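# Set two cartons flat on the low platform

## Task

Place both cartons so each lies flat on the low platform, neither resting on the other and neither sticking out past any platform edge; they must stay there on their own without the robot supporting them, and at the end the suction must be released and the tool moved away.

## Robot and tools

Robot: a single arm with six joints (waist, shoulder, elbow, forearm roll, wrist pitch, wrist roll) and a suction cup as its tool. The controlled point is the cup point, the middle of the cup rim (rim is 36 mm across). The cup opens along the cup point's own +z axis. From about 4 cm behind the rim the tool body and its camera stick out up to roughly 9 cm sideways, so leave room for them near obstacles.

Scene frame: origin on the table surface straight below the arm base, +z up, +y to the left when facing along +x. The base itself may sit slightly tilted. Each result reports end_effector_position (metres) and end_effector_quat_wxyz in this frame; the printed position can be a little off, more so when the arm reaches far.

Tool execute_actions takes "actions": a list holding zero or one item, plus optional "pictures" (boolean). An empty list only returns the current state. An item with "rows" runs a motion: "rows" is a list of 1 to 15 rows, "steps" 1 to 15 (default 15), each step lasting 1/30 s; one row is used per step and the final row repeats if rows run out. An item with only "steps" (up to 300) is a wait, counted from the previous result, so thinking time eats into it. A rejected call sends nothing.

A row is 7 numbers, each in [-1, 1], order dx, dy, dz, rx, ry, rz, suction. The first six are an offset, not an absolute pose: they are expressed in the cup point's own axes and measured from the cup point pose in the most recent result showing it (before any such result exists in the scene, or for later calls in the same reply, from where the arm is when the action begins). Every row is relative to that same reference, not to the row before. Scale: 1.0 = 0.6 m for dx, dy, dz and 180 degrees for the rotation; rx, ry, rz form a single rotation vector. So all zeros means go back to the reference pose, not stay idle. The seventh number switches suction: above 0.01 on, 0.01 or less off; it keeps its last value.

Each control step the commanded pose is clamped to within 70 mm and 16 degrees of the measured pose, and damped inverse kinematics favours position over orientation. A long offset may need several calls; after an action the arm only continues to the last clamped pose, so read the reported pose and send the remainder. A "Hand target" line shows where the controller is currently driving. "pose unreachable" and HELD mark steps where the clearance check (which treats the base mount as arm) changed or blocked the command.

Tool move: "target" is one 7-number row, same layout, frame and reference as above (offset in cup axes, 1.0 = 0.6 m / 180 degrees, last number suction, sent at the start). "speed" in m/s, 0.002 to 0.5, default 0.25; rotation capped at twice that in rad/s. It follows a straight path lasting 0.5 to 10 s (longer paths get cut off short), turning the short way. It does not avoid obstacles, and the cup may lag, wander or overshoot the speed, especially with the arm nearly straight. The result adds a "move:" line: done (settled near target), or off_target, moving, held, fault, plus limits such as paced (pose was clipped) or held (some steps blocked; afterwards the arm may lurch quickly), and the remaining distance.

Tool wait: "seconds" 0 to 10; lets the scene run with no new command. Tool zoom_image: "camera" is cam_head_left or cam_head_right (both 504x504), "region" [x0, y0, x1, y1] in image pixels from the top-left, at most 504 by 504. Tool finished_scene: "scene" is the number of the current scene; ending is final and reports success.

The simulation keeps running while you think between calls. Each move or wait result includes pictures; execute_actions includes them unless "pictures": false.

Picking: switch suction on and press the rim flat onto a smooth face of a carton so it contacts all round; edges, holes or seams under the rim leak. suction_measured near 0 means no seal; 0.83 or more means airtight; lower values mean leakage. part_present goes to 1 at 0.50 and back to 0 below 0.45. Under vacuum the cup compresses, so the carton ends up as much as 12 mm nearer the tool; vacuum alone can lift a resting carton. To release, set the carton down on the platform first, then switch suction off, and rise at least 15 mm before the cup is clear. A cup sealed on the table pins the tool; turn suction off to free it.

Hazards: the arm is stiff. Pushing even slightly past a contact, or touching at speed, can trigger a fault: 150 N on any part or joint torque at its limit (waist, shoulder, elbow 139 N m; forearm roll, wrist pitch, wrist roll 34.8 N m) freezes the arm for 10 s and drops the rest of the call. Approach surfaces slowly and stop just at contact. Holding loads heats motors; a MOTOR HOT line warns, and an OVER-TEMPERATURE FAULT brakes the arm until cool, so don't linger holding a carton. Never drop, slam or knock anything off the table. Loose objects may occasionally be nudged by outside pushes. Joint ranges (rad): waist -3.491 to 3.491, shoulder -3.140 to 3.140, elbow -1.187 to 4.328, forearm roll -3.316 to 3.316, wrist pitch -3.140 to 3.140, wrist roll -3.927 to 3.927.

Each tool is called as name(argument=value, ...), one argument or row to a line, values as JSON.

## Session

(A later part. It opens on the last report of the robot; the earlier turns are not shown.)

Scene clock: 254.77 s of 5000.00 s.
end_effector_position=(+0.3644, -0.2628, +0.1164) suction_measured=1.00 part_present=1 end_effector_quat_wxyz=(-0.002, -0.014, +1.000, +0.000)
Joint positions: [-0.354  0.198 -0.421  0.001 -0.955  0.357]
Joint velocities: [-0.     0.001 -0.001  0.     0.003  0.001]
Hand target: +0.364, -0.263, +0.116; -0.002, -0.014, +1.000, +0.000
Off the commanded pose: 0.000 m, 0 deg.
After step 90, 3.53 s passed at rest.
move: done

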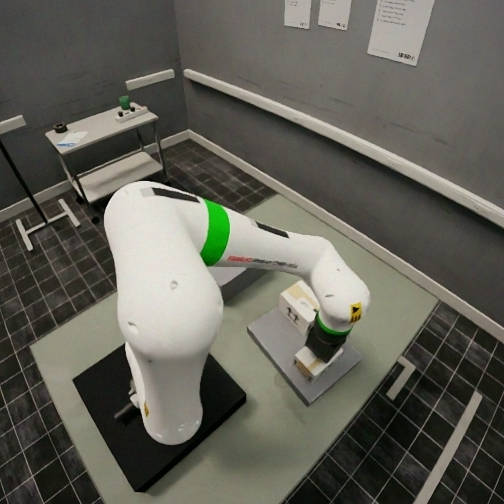

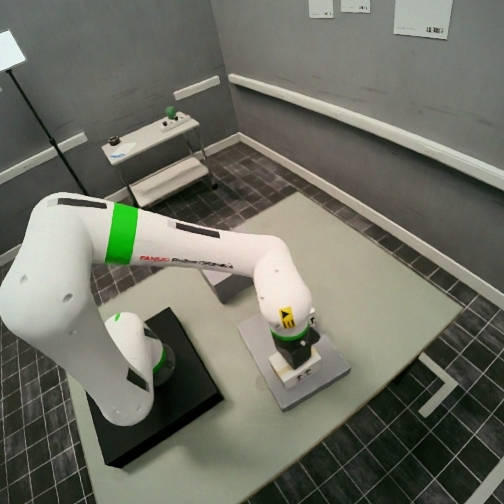

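move(
  target=[0, 0, 0.01, 0, 0, 0, 1],
  speed=0.012,
)

zoom_image(
  camera="cam_head_right",
  region=[250, 320, 350, 420],
)

Scene clock: 270.43 s of 5000.00 s.
end_effector_position=(+0.3653, -0.2634, +0.1151) suction_measured=1.00 part_present=1 end_effector_quat_wxyz=(-0.000, -0.014, +1.000, -0.001)
Joint positions: [-0.354  0.2   -0.422  0.003 -0.949  0.357]
Joint velocities: [ 0.001  0.    -0.     0.     0.001  0.   ]
Hand target: +0.365, -0.263, +0.115; -0.000, -0.014, +1.000, -0.001
Off the commanded pose: 0.005 m, 0 deg.
FORCE FAULT: contact force on the arm reached its limit, and the arm stopped for 10 seconds. The contact can be on any part of the arm, not only on its tool. The arm's remaining commands of this call were not run. The arm holds still and accepts commands again. Move the arm away from the contact; if what it grips holds it there, let go first. Pushing or pulling that hard again can fault the arm again.
After step 90, 2.27 s passed at rest.
move: fault

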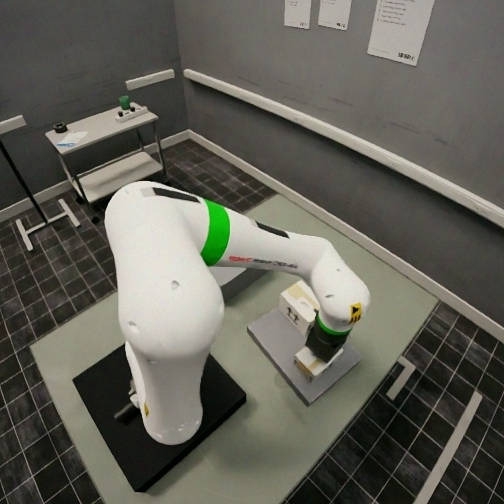

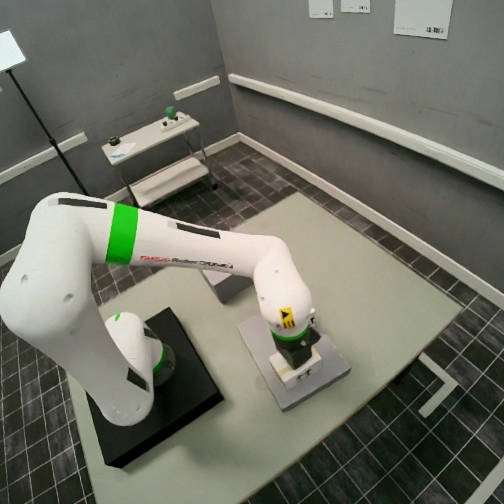

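Region (250, 320, 350, 420) of cam_head_right's 504x504 image, scaled by 5.040, with more detail than that image has.

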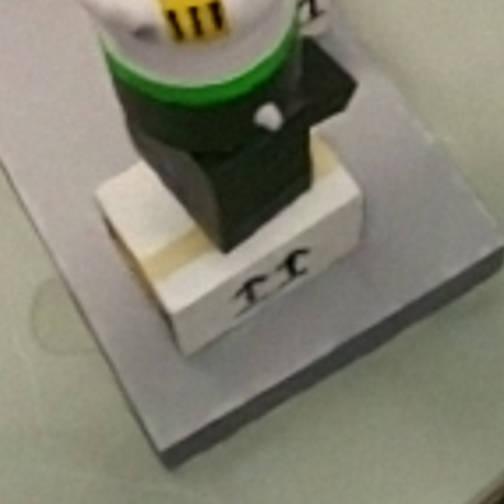

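The carton touched down at about z=0.115, and the step past that point caused a fault. I'll release it now and lift away.

execute_actions(
  actions=[
    {"rows": [[0, 0, 0, 0, 0, 0, 0]], "steps": 12},
  ],
  pictures=false,
)

move(
  target=[0, 0, -0.3, 0, 0, 0, 0],
  speed=0.12,
)

move(
  target=[0.15, -0.1, -0.1, 0, 0, 0, 0],
  speed=0.2,
)

zoom_image(
  camera="cam_head_left",
  region=[230, 260, 390, 420],
)

zoom_image(
  camera="cam_head_right",
  region=[220, 260, 380, 420],
)

Scene clock: 282.17 s of 5000.00 s.
end_effector_position=(+0.3653, -0.2634, +0.1152) suction_measured=0.00 part_present=0 end_effector_quat_wxyz=(-0.000, -0.014, +1.000, -0.001)
Joint positions: [-0.354  0.2   -0.422  0.003 -0.949  0.357]
Joint velocities: [ 0.  0. -0. -0. -0. -0.]
Hand target: +0.365, -0.263, +0.115; -0.000, -0.014, +1.000, -0.001
Off the commanded pose: 0.000 m, 0 deg.
Steps of this call (steps 1 to 90: nothing new was sent; then 8.33 s passed at rest; steps 91 to 102: all 12 steps of this action). Readings (end_effector_position | what the end effector reports):
91: (+0.3653, -0.2634, +0.1151) | suction_measured=0.74 part_present=1
92: (+0.3653, -0.2634, +0.1152) | suction_measured=0.14 part_present=0
94: (+0.3653, -0.2634, +0.1152) | suction_measured=0.00 part_present=0
98: (+0.3653, -0.2634, +0.1152) | suction_measured=0.00 part_present=0
102: the state above

Scene clock: 284.30 s of 5000.00 s.
end_effector_position=(+0.3653, -0.2635, +0.2952) suction_measured=0.00 part_present=0 end_effector_quat_wxyz=(-0.000, -0.014, +1.000, -0.001)
Joint positions: [-0.354  0.02  -0.164  0.003 -1.387  0.357]
Joint velocities: [ 0.    -0.     0.001 -0.003 -0.001  0.   ]
Hand target: +0.365, -0.263, +0.295; -0.000, -0.014, +1.000, -0.001
Off the commanded pose: 0.000 m, 0 deg.
move: done

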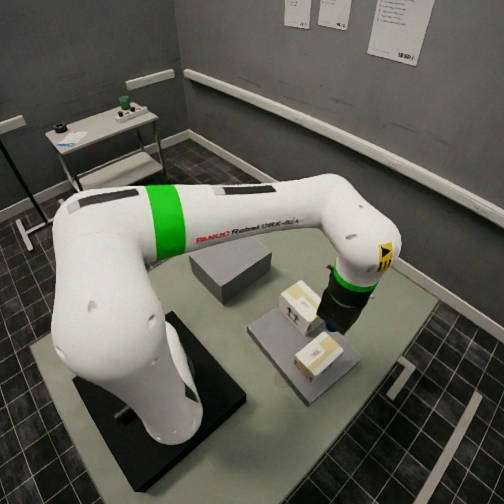

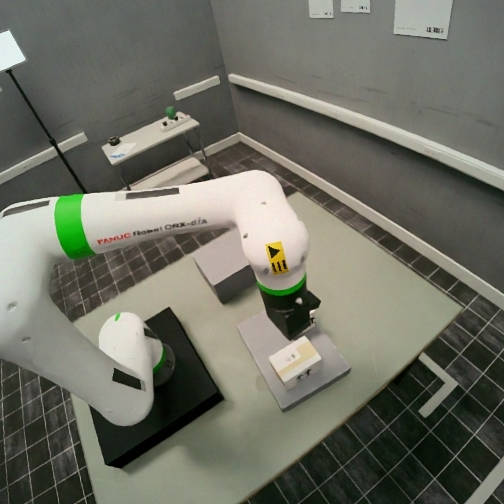

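Scene clock: 285.33 s of 5000.00 s.
end_effector_position=(+0.2768, -0.3257, +0.3552) suction_measured=0.00 part_present=0 end_effector_quat_wxyz=(-0.000, -0.014, +1.000, -0.001)
Joint positions: [-0.58  -0.055 -0.098  0.002 -1.528  0.583]
Joint velocities: [-0.002  0.003  0.001  0.    -0.001  0.002]
Hand target: +0.277, -0.326, +0.355; -0.000, -0.014, +1.000, -0.001
Off the commanded pose: 0.000 m, 0 deg.
move: done

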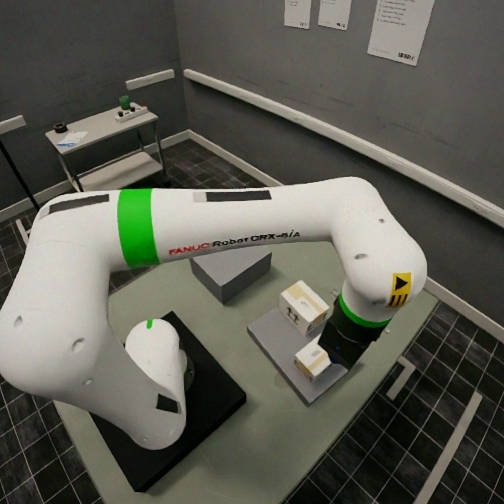

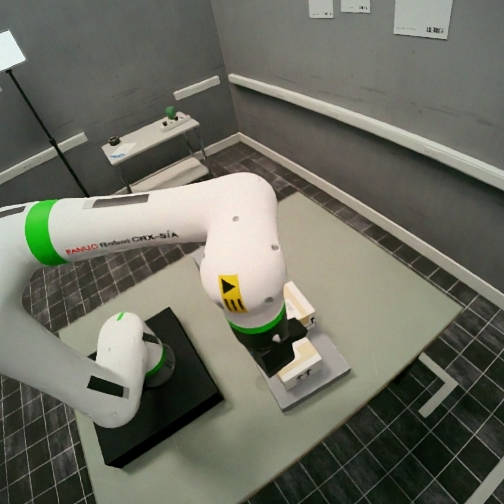

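Region (230, 260, 390, 420) of cam_head_left's 504x504 image, scaled by 3.150, with more detail than that image has.

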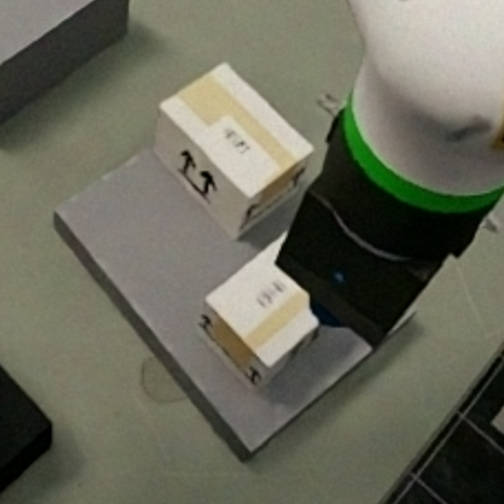

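Region (220, 260, 380, 420) of cam_head_right's 504x504 image, scaled by 3.150, with more detail than that image has.

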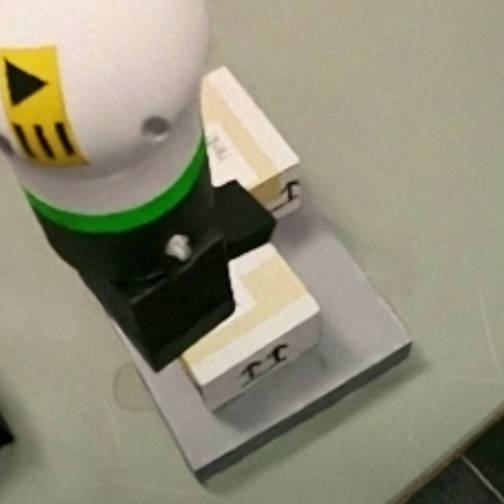

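move(
  target=[-0.305, 0.343, 0.175, 0, 0, 0, 0],
  speed=0.25,
)

zoom_image(
  camera="cam_head_left",
  region=[230, 240, 390, 400],
)

zoom_image(
  camera="cam_head_right",
  region=[220, 240, 380, 400],
)

Scene clock: 317.67 s of 5000.00 s.
end_effector_position=(+0.4545, -0.1154, +0.2502) suction_measured=0.00 part_present=0 end_effector_quat_wxyz=(-0.000, -0.014, +1.000, -0.002)
Joint positions: [ 0.011  0.093 -0.196  0.004 -1.283 -0.008]
Joint velocities: [ 0.001  0.002  0.     0.001  0.    -0.001]
Hand target: +0.455, -0.115, +0.250; -0.000, -0.014, +1.000, -0.002
Off the commanded pose: 0.001 m, 0 deg.
After step 90, 27.67 s passed at rest.
move: done

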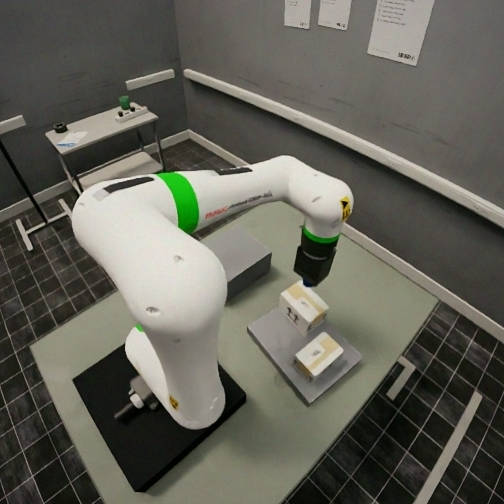

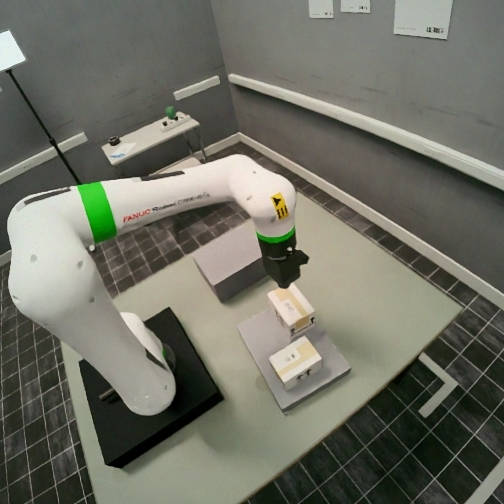

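Region (230, 240, 390, 400) of cam_head_left's 504x504 image, scaled by 3.150, with more detail than that image has.

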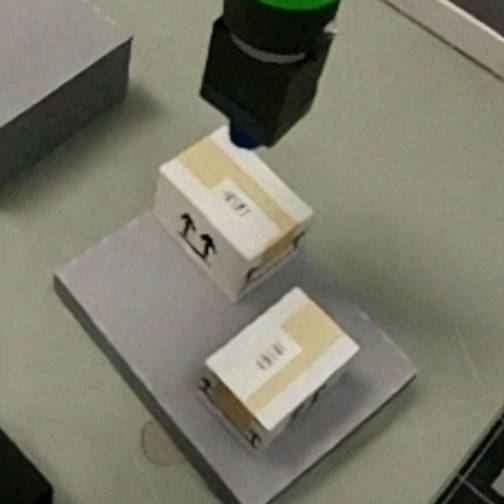

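Region (220, 240, 380, 400) of cam_head_right's 504x504 image, scaled by 3.150, with more detail than that image has.

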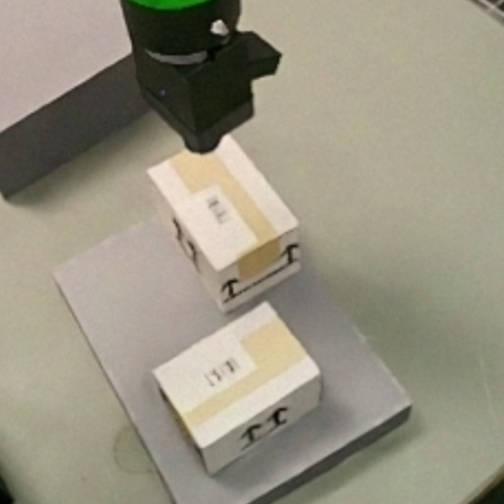

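move(
  target=[-0.0167, -0.015, 0.1, 0, 0, 0, 1],
  speed=0.06,
)

zoom_image(
  camera="cam_head_left",
  region=[230, 240, 390, 400],
)

Scene clock: 334.87 s of 5000.00 s.
end_effector_position=(+0.4648, -0.1242, +0.1903) suction_measured=0.00 part_present=0 end_effector_quat_wxyz=(-0.000, -0.014, +1.000, -0.002)
Joint positions: [-0.009  0.174 -0.251  0.004 -1.145  0.011]
Joint velocities: [ 0.     0.002 -0.     0.001  0.001  0.   ]
Hand target: +0.465, -0.124, +0.190; -0.000, -0.014, +1.000, -0.002
Off the commanded pose: 0.000 m, 0 deg.
After step 90, 12.83 s passed at rest.
move: done

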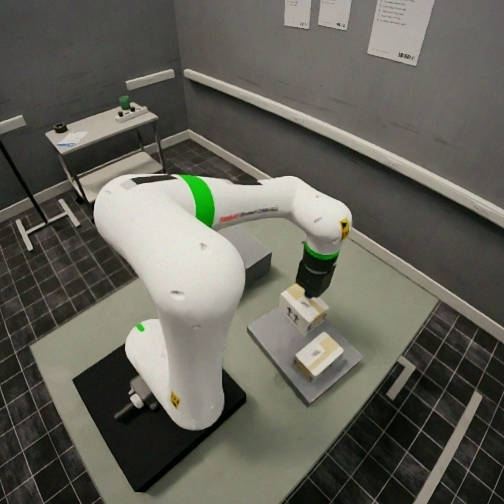

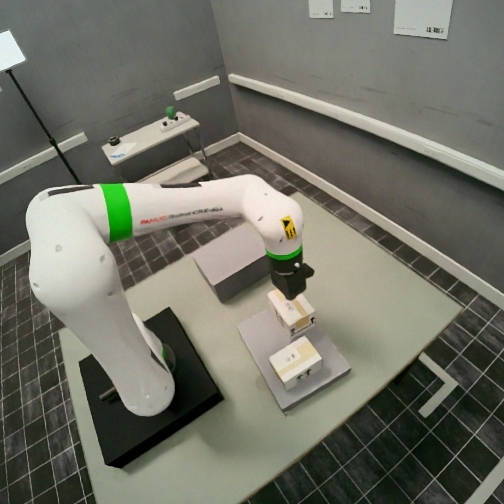

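Region (230, 240, 390, 400) of cam_head_left's 504x504 image, scaled by 3.150, with more detail than that image has.

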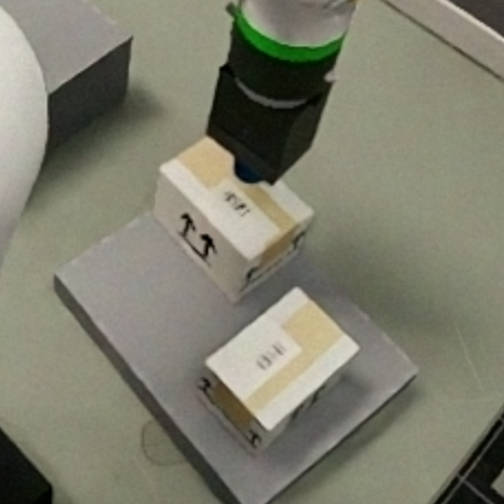

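move(
  target=[0, 0, 0.0167, 0, 0, 0, 1],
  speed=0.02,
)

Scene clock: 340.17 s of 5000.00 s.
end_effector_position=(+0.4648, -0.1242, +0.1803) suction_measured=0.00 part_present=0 end_effector_quat_wxyz=(-0.000, -0.014, +1.000, -0.002)
Joint positions: [-0.009  0.185 -0.264  0.004 -1.122  0.011]
Joint velocities: [ 0.     0.001 -0.001  0.     0.002  0.   ]
Hand target: +0.465, -0.124, +0.180; -0.000, -0.014, +1.000, -0.002
Off the commanded pose: 0.000 m, 0 deg.
After step 90, 1.57 s passed at rest.
move: done

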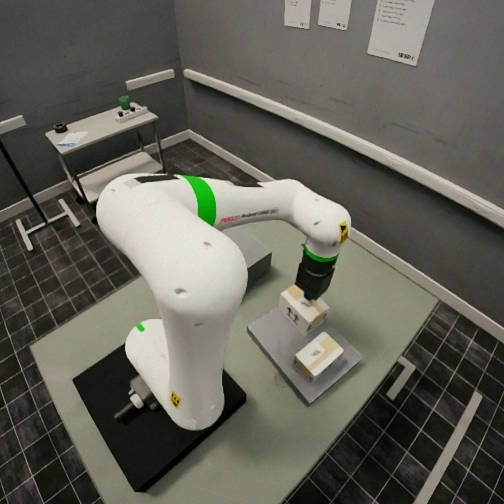

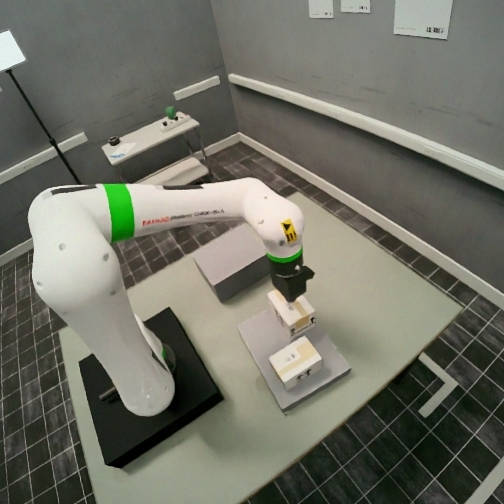

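move(
  target=[0, 0, 0.0167, 0, 0, 0, 1],
  speed=0.02,
)

zoom_image(
  camera="cam_head_left",
  region=[230, 240, 390, 400],
)

Scene clock: 349.17 s of 5000.00 s.
end_effector_position=(+0.4648, -0.1242, +0.1704) suction_measured=0.00 part_present=0 end_effector_quat_wxyz=(-0.000, -0.014, +1.000, -0.002)
Joint positions: [-0.009  0.196 -0.277  0.004 -1.098  0.011]
Joint velocities: [ 0.001  0.001 -0.002  0.     0.002 -0.002]
Hand target: +0.465, -0.124, +0.170; -0.000, -0.014, +1.000, -0.002
Off the commanded pose: 0.000 m, 0 deg.
After step 90, 5.27 s passed at rest.
move: done

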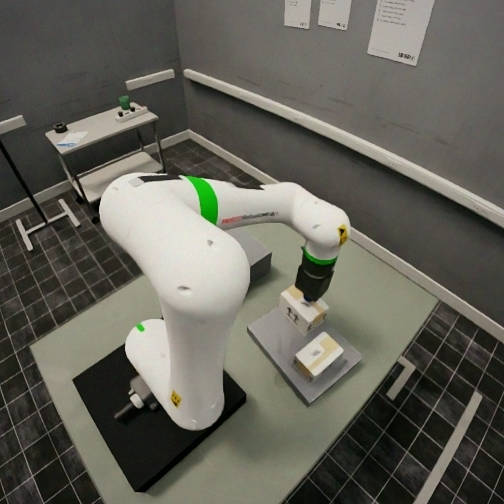

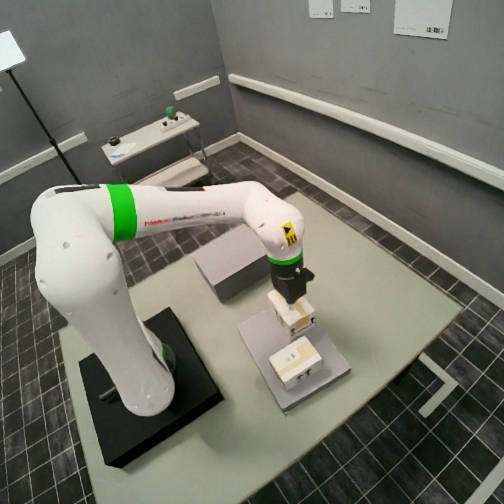

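Region (230, 240, 390, 400) of cam_head_left's 504x504 image, scaled by 3.150, with more detail than that image has.

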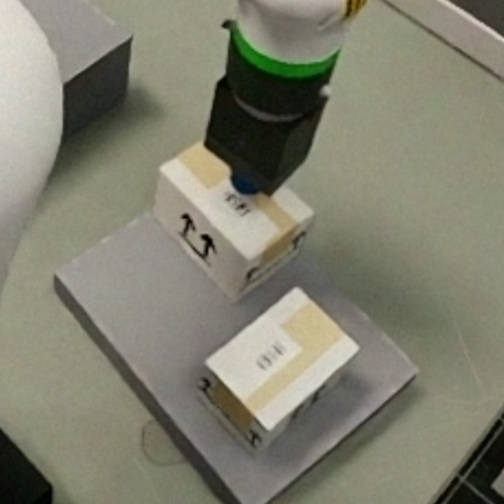

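move(
  target=[-0.0117, 0.004, 0.0167, 0, 0, 0, 1],
  speed=0.02,
)

Scene clock: 356.80 s of 5000.00 s.
end_effector_position=(+0.4717, -0.1216, +0.1604) suction_measured=0.00 part_present=0 end_effector_quat_wxyz=(-0.000, -0.014, +1.000, -0.002)
Joint positions: [-0.004  0.222 -0.271  0.004 -1.078  0.006]
Joint velocities: [0.001 0.001 0.    0.    0.001 0.002]
Hand target: +0.472, -0.122, +0.160; -0.000, -0.014, +1.000, -0.002
Off the commanded pose: 0.000 m, 0 deg.
After step 90, 3.77 s passed at rest.
move: done

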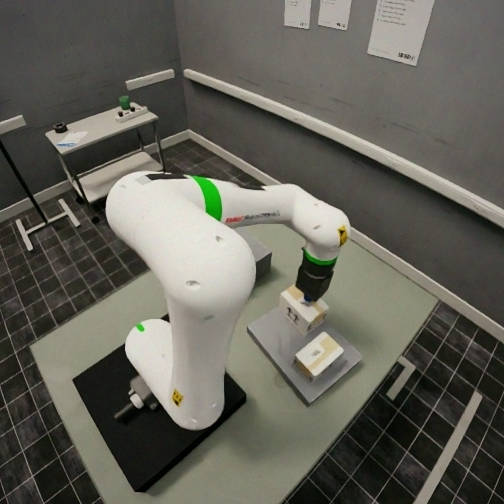

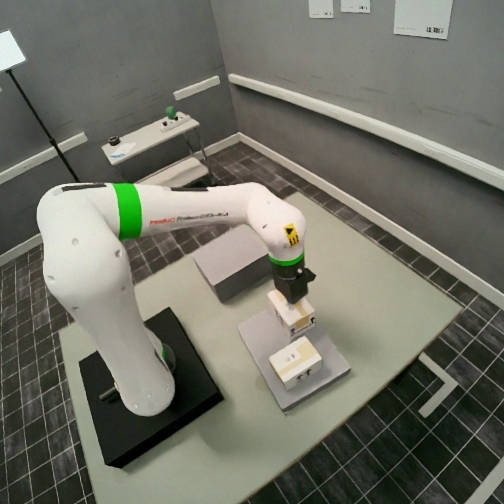

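move(
  target=[-0.0117, 0.004, 0.0167, 0, 0, 0, 1],
  speed=0.02,
)

zoom_image(
  camera="cam_head_left",
  region=[230, 240, 390, 400],
)

zoom_image(
  camera="cam_head_right",
  region=[220, 240, 380, 400],
)

Scene clock: 365.97 s of 5000.00 s.
end_effector_position=(+0.4787, -0.1190, +0.1504) suction_measured=0.00 part_present=0 end_effector_quat_wxyz=(-0.000, -0.014, +1.000, -0.002)
Joint positions: [ 0.001  0.248 -0.265  0.004 -1.058  0.001]
Joint velocities: [ 0.001  0.001  0.    -0.001  0.002 -0.001]
Hand target: +0.479, -0.119, +0.150; -0.000, -0.014, +1.000, -0.002
Off the commanded pose: 0.000 m, 0 deg.
After step 90, 5.30 s passed at rest.
move: done

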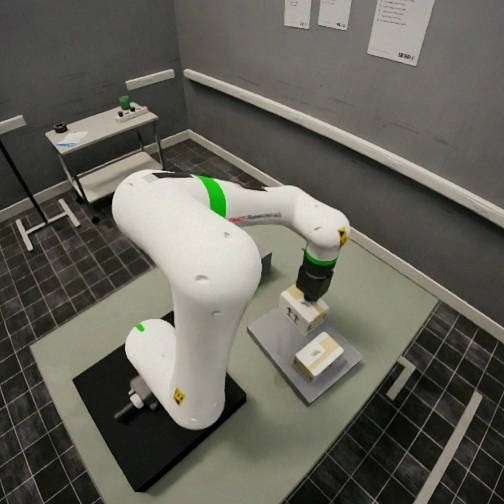

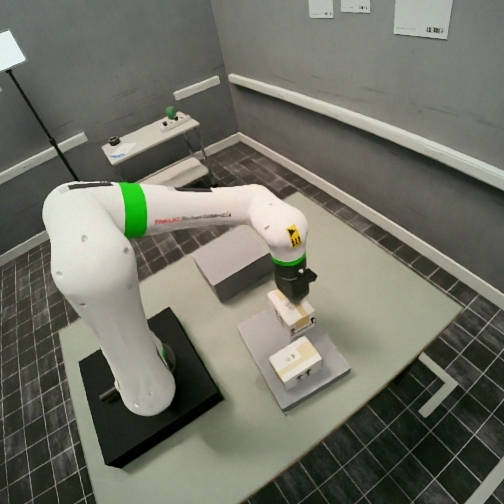

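Region (230, 240, 390, 400) of cam_head_left's 504x504 image, scaled by 3.150, with more detail than that image has.

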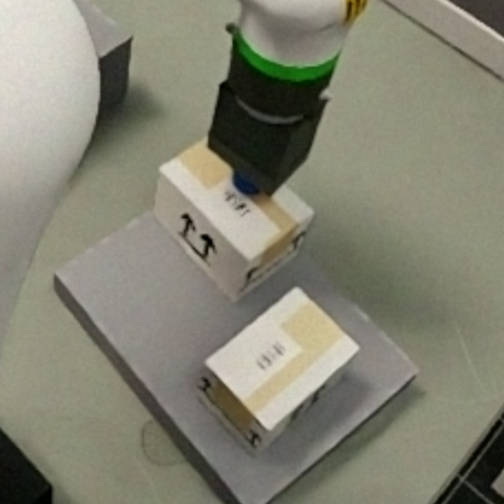

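Region (220, 240, 380, 400) of cam_head_right's 504x504 image, scaled by 3.150, with more detail than that image has.

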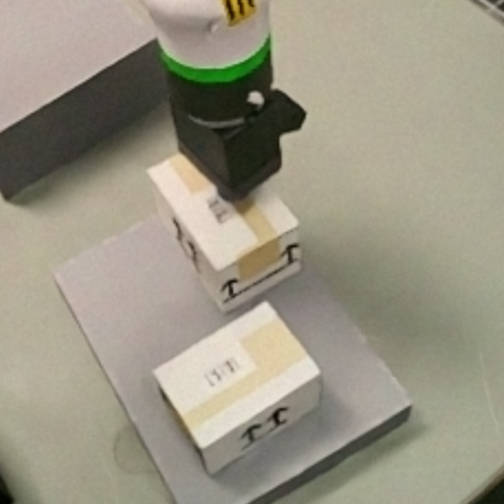

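move(
  target=[0.005, 0.004, 0.0167, 0, 0, 0, 1],
  speed=0.02,
)

Scene clock: 372.60 s of 5000.00 s.
end_effector_position=(+0.4756, -0.1167, +0.1404) suction_measured=0.93 part_present=1 end_effector_quat_wxyz=(-0.000, -0.014, +1.000, -0.002)
Joint positions: [ 0.006  0.253 -0.286  0.004 -1.032 -0.004]
Joint velocities: [ 0.     0.001  0.    -0.     0.004  0.   ]
Hand target: +0.476, -0.117, +0.140; -0.000, -0.014, +1.000, -0.002
Off the commanded pose: 0.000 m, 0 deg.
After step 90, 2.83 s passed at rest.
move: done

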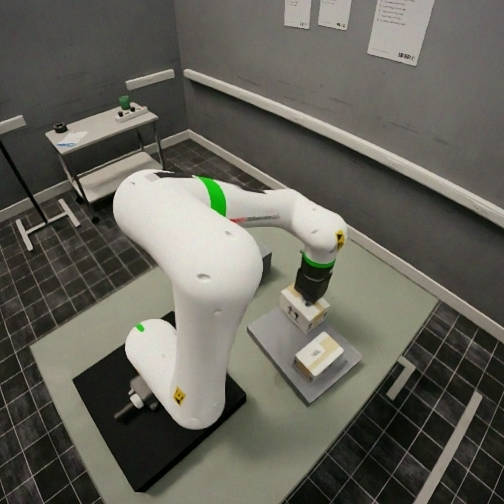

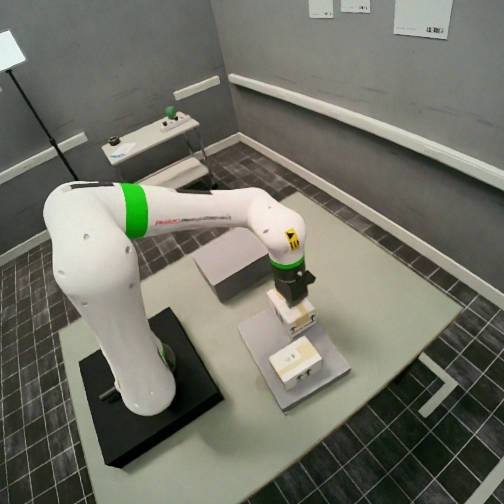

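move(
  target=[0, 0, -0.04, 0, 0, 0, 1],
  speed=0.05,
)

move(
  target=[0.075, -0.022, 0, 0, 0, 0, 1],
  speed=0.06,
)

zoom_image(
  camera="cam_head_left",
  region=[230, 240, 390, 400],
)

zoom_image(
  camera="cam_head_right",
  region=[220, 240, 380, 400],
)

Scene clock: 393.97 s of 5000.00 s.
end_effector_position=(+0.4756, -0.1167, +0.1644) suction_measured=1.00 part_present=1 end_effector_quat_wxyz=(-0.000, -0.014, +1.000, -0.002)
Joint positions: [ 0.007  0.223 -0.259  0.004 -1.088 -0.004]
Joint velocities: [-0.001 -0.001  0.001 -0.001 -0.002 -0.   ]
Hand target: +0.476, -0.117, +0.164; -0.000, -0.014, +1.000, -0.002
Off the commanded pose: 0.000 m, 0 deg.
After step 90, 17.57 s passed at rest.
move: done

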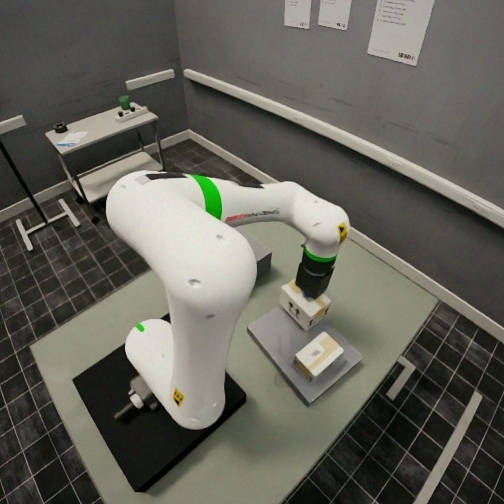

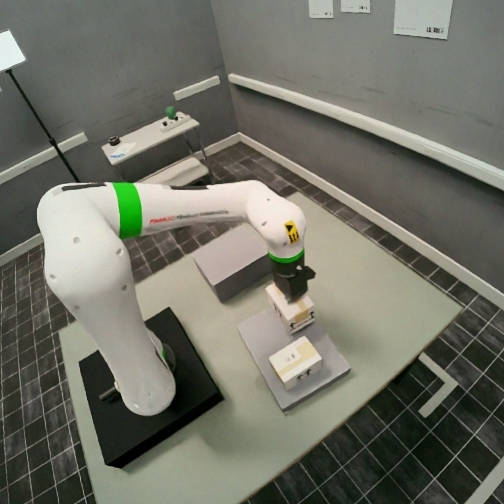

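Scene clock: 395.10 s of 5000.00 s.
end_effector_position=(+0.4310, -0.1311, +0.1643) suction_measured=1.00 part_present=1 end_effector_quat_wxyz=(-0.000, -0.014, +1.000, -0.002)
Joint positions: [-0.024  0.131 -0.369  0.004 -1.071  0.026]
Joint velocities: [ 0.    -0.001 -0.001  0.    -0.    -0.001]
Hand target: +0.431, -0.131, +0.164; -0.000, -0.014, +1.000, -0.002
Off the commanded pose: 0.000 m, 0 deg.
move: done

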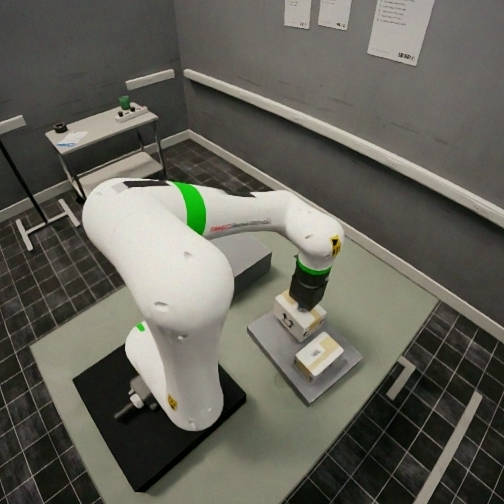

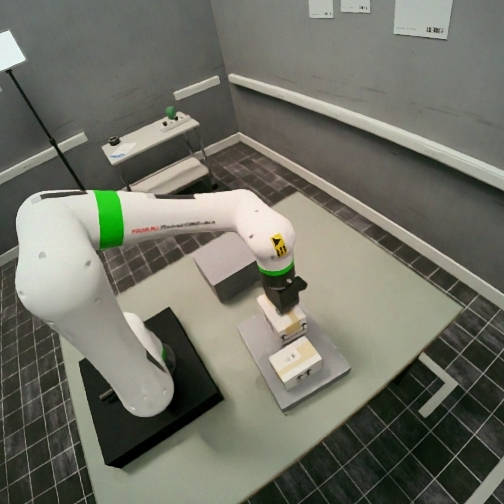

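Region (230, 240, 390, 400) of cam_head_left's 504x504 image, scaled by 3.150, with more detail than that image has.

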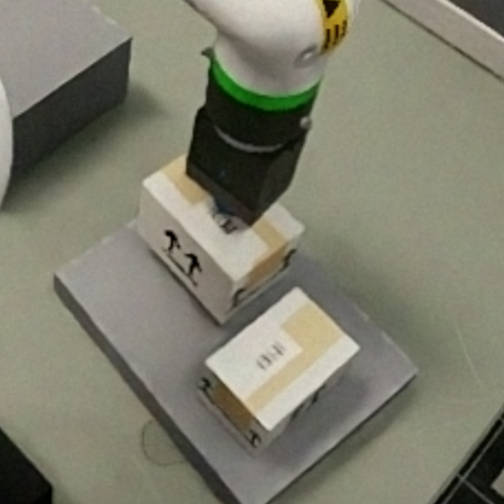

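Region (220, 240, 380, 400) of cam_head_right's 504x504 image, scaled by 3.150, with more detail than that image has.

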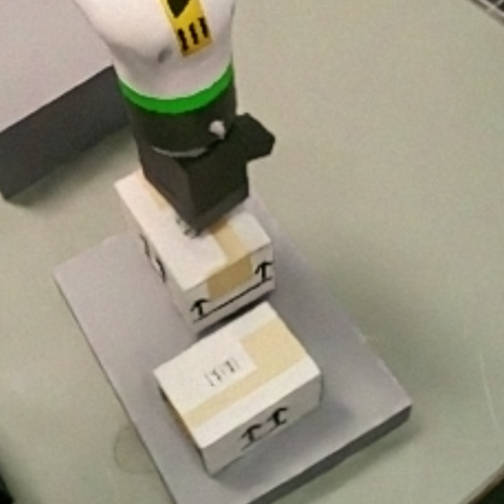

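move(
  target=[0, -0.0333, 0, 0, 0, 0, 1],
  speed=0.05,
)

move(
  target=[0, 0, 0.0435, 0, 0, 0, 1],
  speed=0.03,
)

zoom_image(
  camera="cam_head_left",
  region=[230, 240, 390, 400],
)

zoom_image(
  camera="cam_head_right",
  region=[220, 240, 380, 400],
)

Scene clock: 412.57 s of 5000.00 s.
end_effector_position=(+0.4315, -0.1511, +0.1644) suction_measured=1.00 part_present=1 end_effector_quat_wxyz=(-0.000, -0.014, +1.000, -0.002)
Joint positions: [-0.07   0.147 -0.351  0.004 -1.073  0.072]
Joint velocities: [-0.001  0.001  0.001  0.     0.     0.001]
Hand target: +0.432, -0.151, +0.164; -0.000, -0.014, +1.000, -0.002
Off the commanded pose: 0.000 m, 0 deg.
After step 90, 13.70 s passed at rest.
move: done

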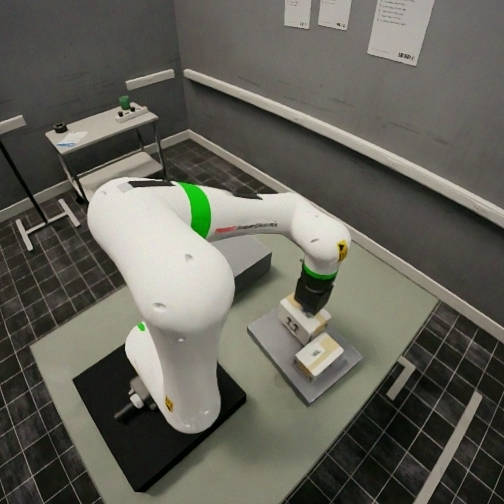

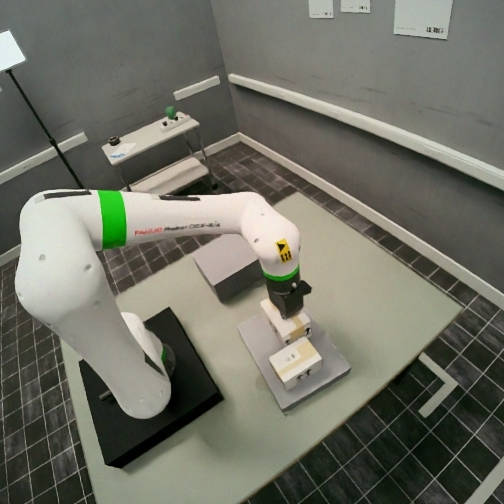

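Scene clock: 413.70 s of 5000.00 s.
end_effector_position=(+0.4315, -0.1511, +0.1383) suction_measured=1.00 part_present=1 end_effector_quat_wxyz=(-0.000, -0.014, +1.000, -0.002)
Joint positions: [-0.07   0.181 -0.381  0.004 -1.009  0.072]
Joint velocities: [ 0.     0.001 -0.001  0.002  0.003  0.001]
Hand target: +0.432, -0.151, +0.138; -0.000, -0.014, +1.000, -0.002
Off the commanded pose: 0.000 m, 0 deg.
move: done

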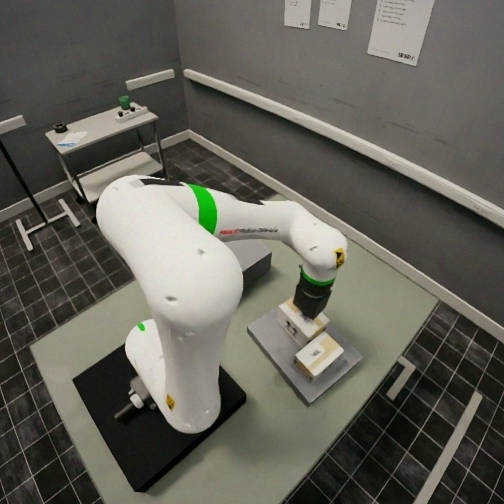

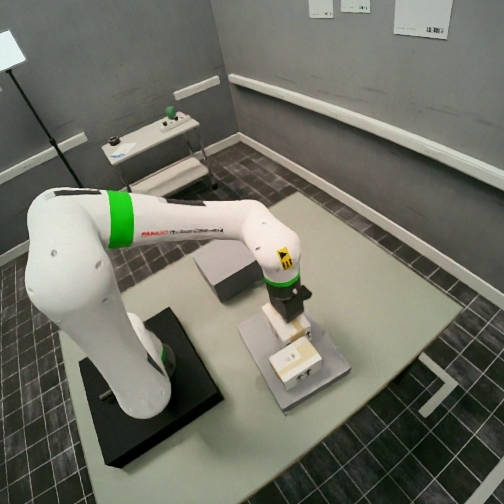

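Region (230, 240, 390, 400) of cam_head_left's 504x504 image, scaled by 3.150, with more detail than that image has.

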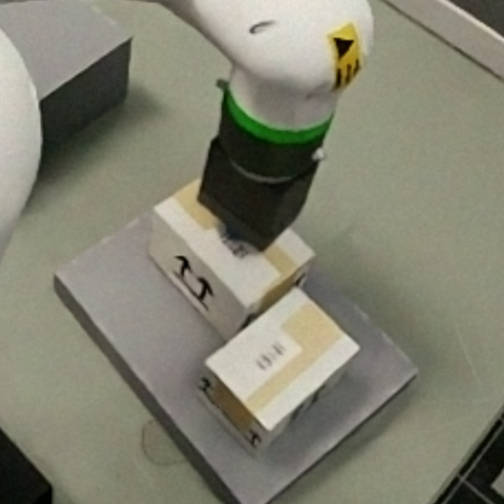

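Region (220, 240, 380, 400) of cam_head_right's 504x504 image, scaled by 3.150, with more detail than that image has.

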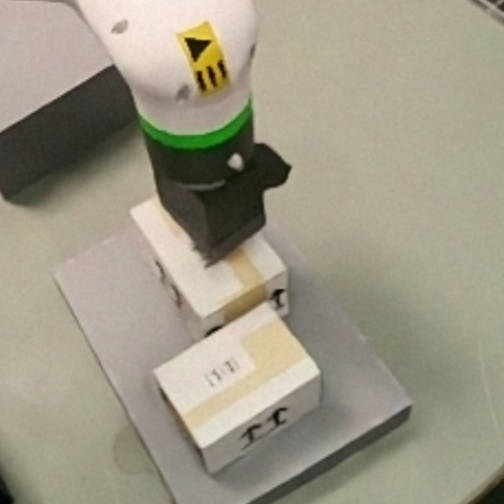

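The position looks good, so I'll release and move clear.

execute_actions(
  actions=[
    {"rows": [[0, 0, 0, 0, 0, 0, 0]], "steps": 12},
  ],
  pictures=false,
)

move(
  target=[0, 0, -0.25, 0, 0, 0, 0],
  speed=0.12,
)

move(
  target=[-0.1, 0.27, -0.15, 0, 0, 0, 0],
  speed=0.25,
)

zoom_image(
  camera="cam_head_left",
  region=[230, 260, 390, 420],
)

zoom_image(
  camera="cam_head_right",
  region=[220, 260, 380, 420],
)

Scene clock: 423.70 s of 5000.00 s.
end_effector_position=(+0.4315, -0.1511, +0.1383) suction_measured=0.00 part_present=0 end_effector_quat_wxyz=(-0.000, -0.014, +1.000, -0.002)
Joint positions: [-0.07   0.181 -0.381  0.004 -1.009  0.072]
Joint velocities: [-0.    -0.001  0.    -0.001  0.    -0.001]
Hand target: +0.432, -0.151, +0.138; -0.000, -0.014, +1.000, -0.002
Off the commanded pose: 0.000 m, 0 deg.
Steps of this call (steps 1 to 90: nothing new was sent; then 6.60 s passed at rest; steps 91 to 102: all 12 steps of this action). Readings (end_effector_position | what the end effector reports):
91: (+0.4315, -0.1511, +0.1383) | suction_measured=0.74 part_present=1
92: (+0.4315, -0.1511, +0.1383) | suction_measured=0.16 part_present=0
94: (+0.4315, -0.1511, +0.1383) | suction_measured=0.00 part_present=0
98: (+0.4315, -0.1511, +0.1383) | suction_measured=0.00 part_present=0
102: the state above

Scene clock: 425.57 s of 5000.00 s.
end_effector_position=(+0.4315, -0.1509, +0.2882) suction_measured=0.00 part_present=0 end_effector_quat_wxyz=(-0.000, -0.014, +1.000, -0.002)
Joint positions: [-0.069  0.04  -0.16   0.004 -1.37   0.072]
Joint velocities: [ 0.002  0.     0.002 -0.001 -0.002 -0.   ]
Hand target: +0.432, -0.151, +0.288; -0.000, -0.014, +1.000, -0.002
Off the commanded pose: 0.000 m, 0 deg.
move: done

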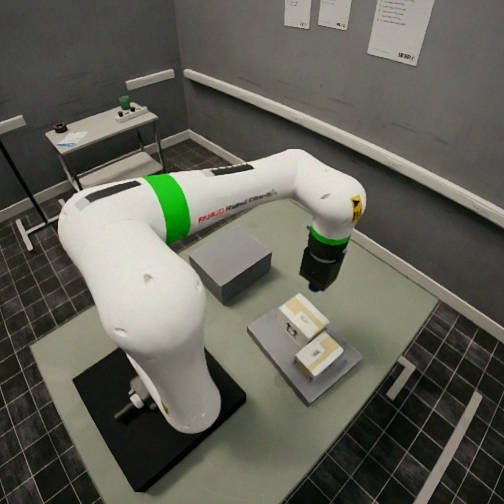

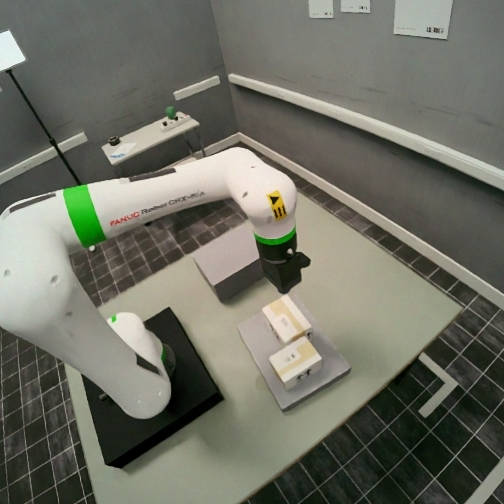

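Scene clock: 426.83 s of 5000.00 s.
end_effector_position=(+0.4873, +0.0129, +0.3780) suction_measured=0.00 part_present=0 end_effector_quat_wxyz=(+0.000, -0.014, +1.000, -0.003)
Joint positions: [ 0.276  0.097  0.11   0.005 -1.585 -0.272]
Joint velocities: [ 0.     0.002  0.002 -0.    -0.001 -0.   ]
Hand target: +0.487, +0.013, +0.378; +0.000, -0.014, +1.000, -0.003
Off the commanded pose: 0.000 m, 0 deg.
move: done

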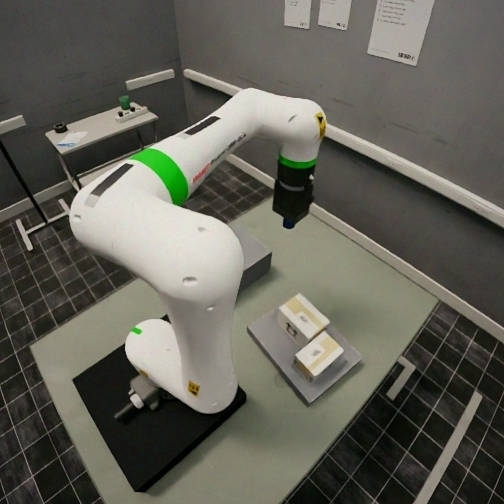

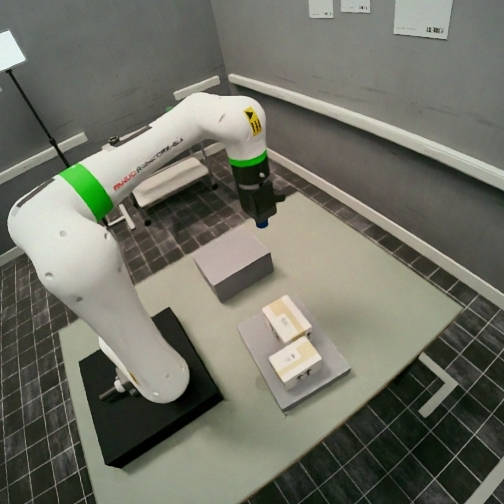

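Region (230, 260, 390, 420) of cam_head_left's 504x504 image, scaled by 3.150, with more detail than that image has.

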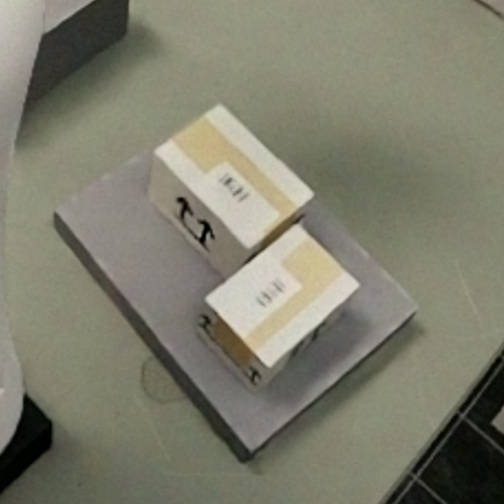

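Region (220, 260, 380, 420) of cam_head_right's 504x504 image, scaled by 3.150, with more detail than that image has.

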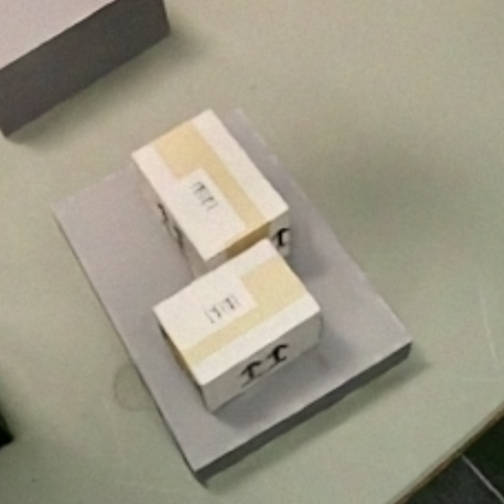

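Both cartons are flat on the low platform, well inside its edges, and the arm is clear.

finished_scene(
  scene=2,
)

The scene is finished: the task was done.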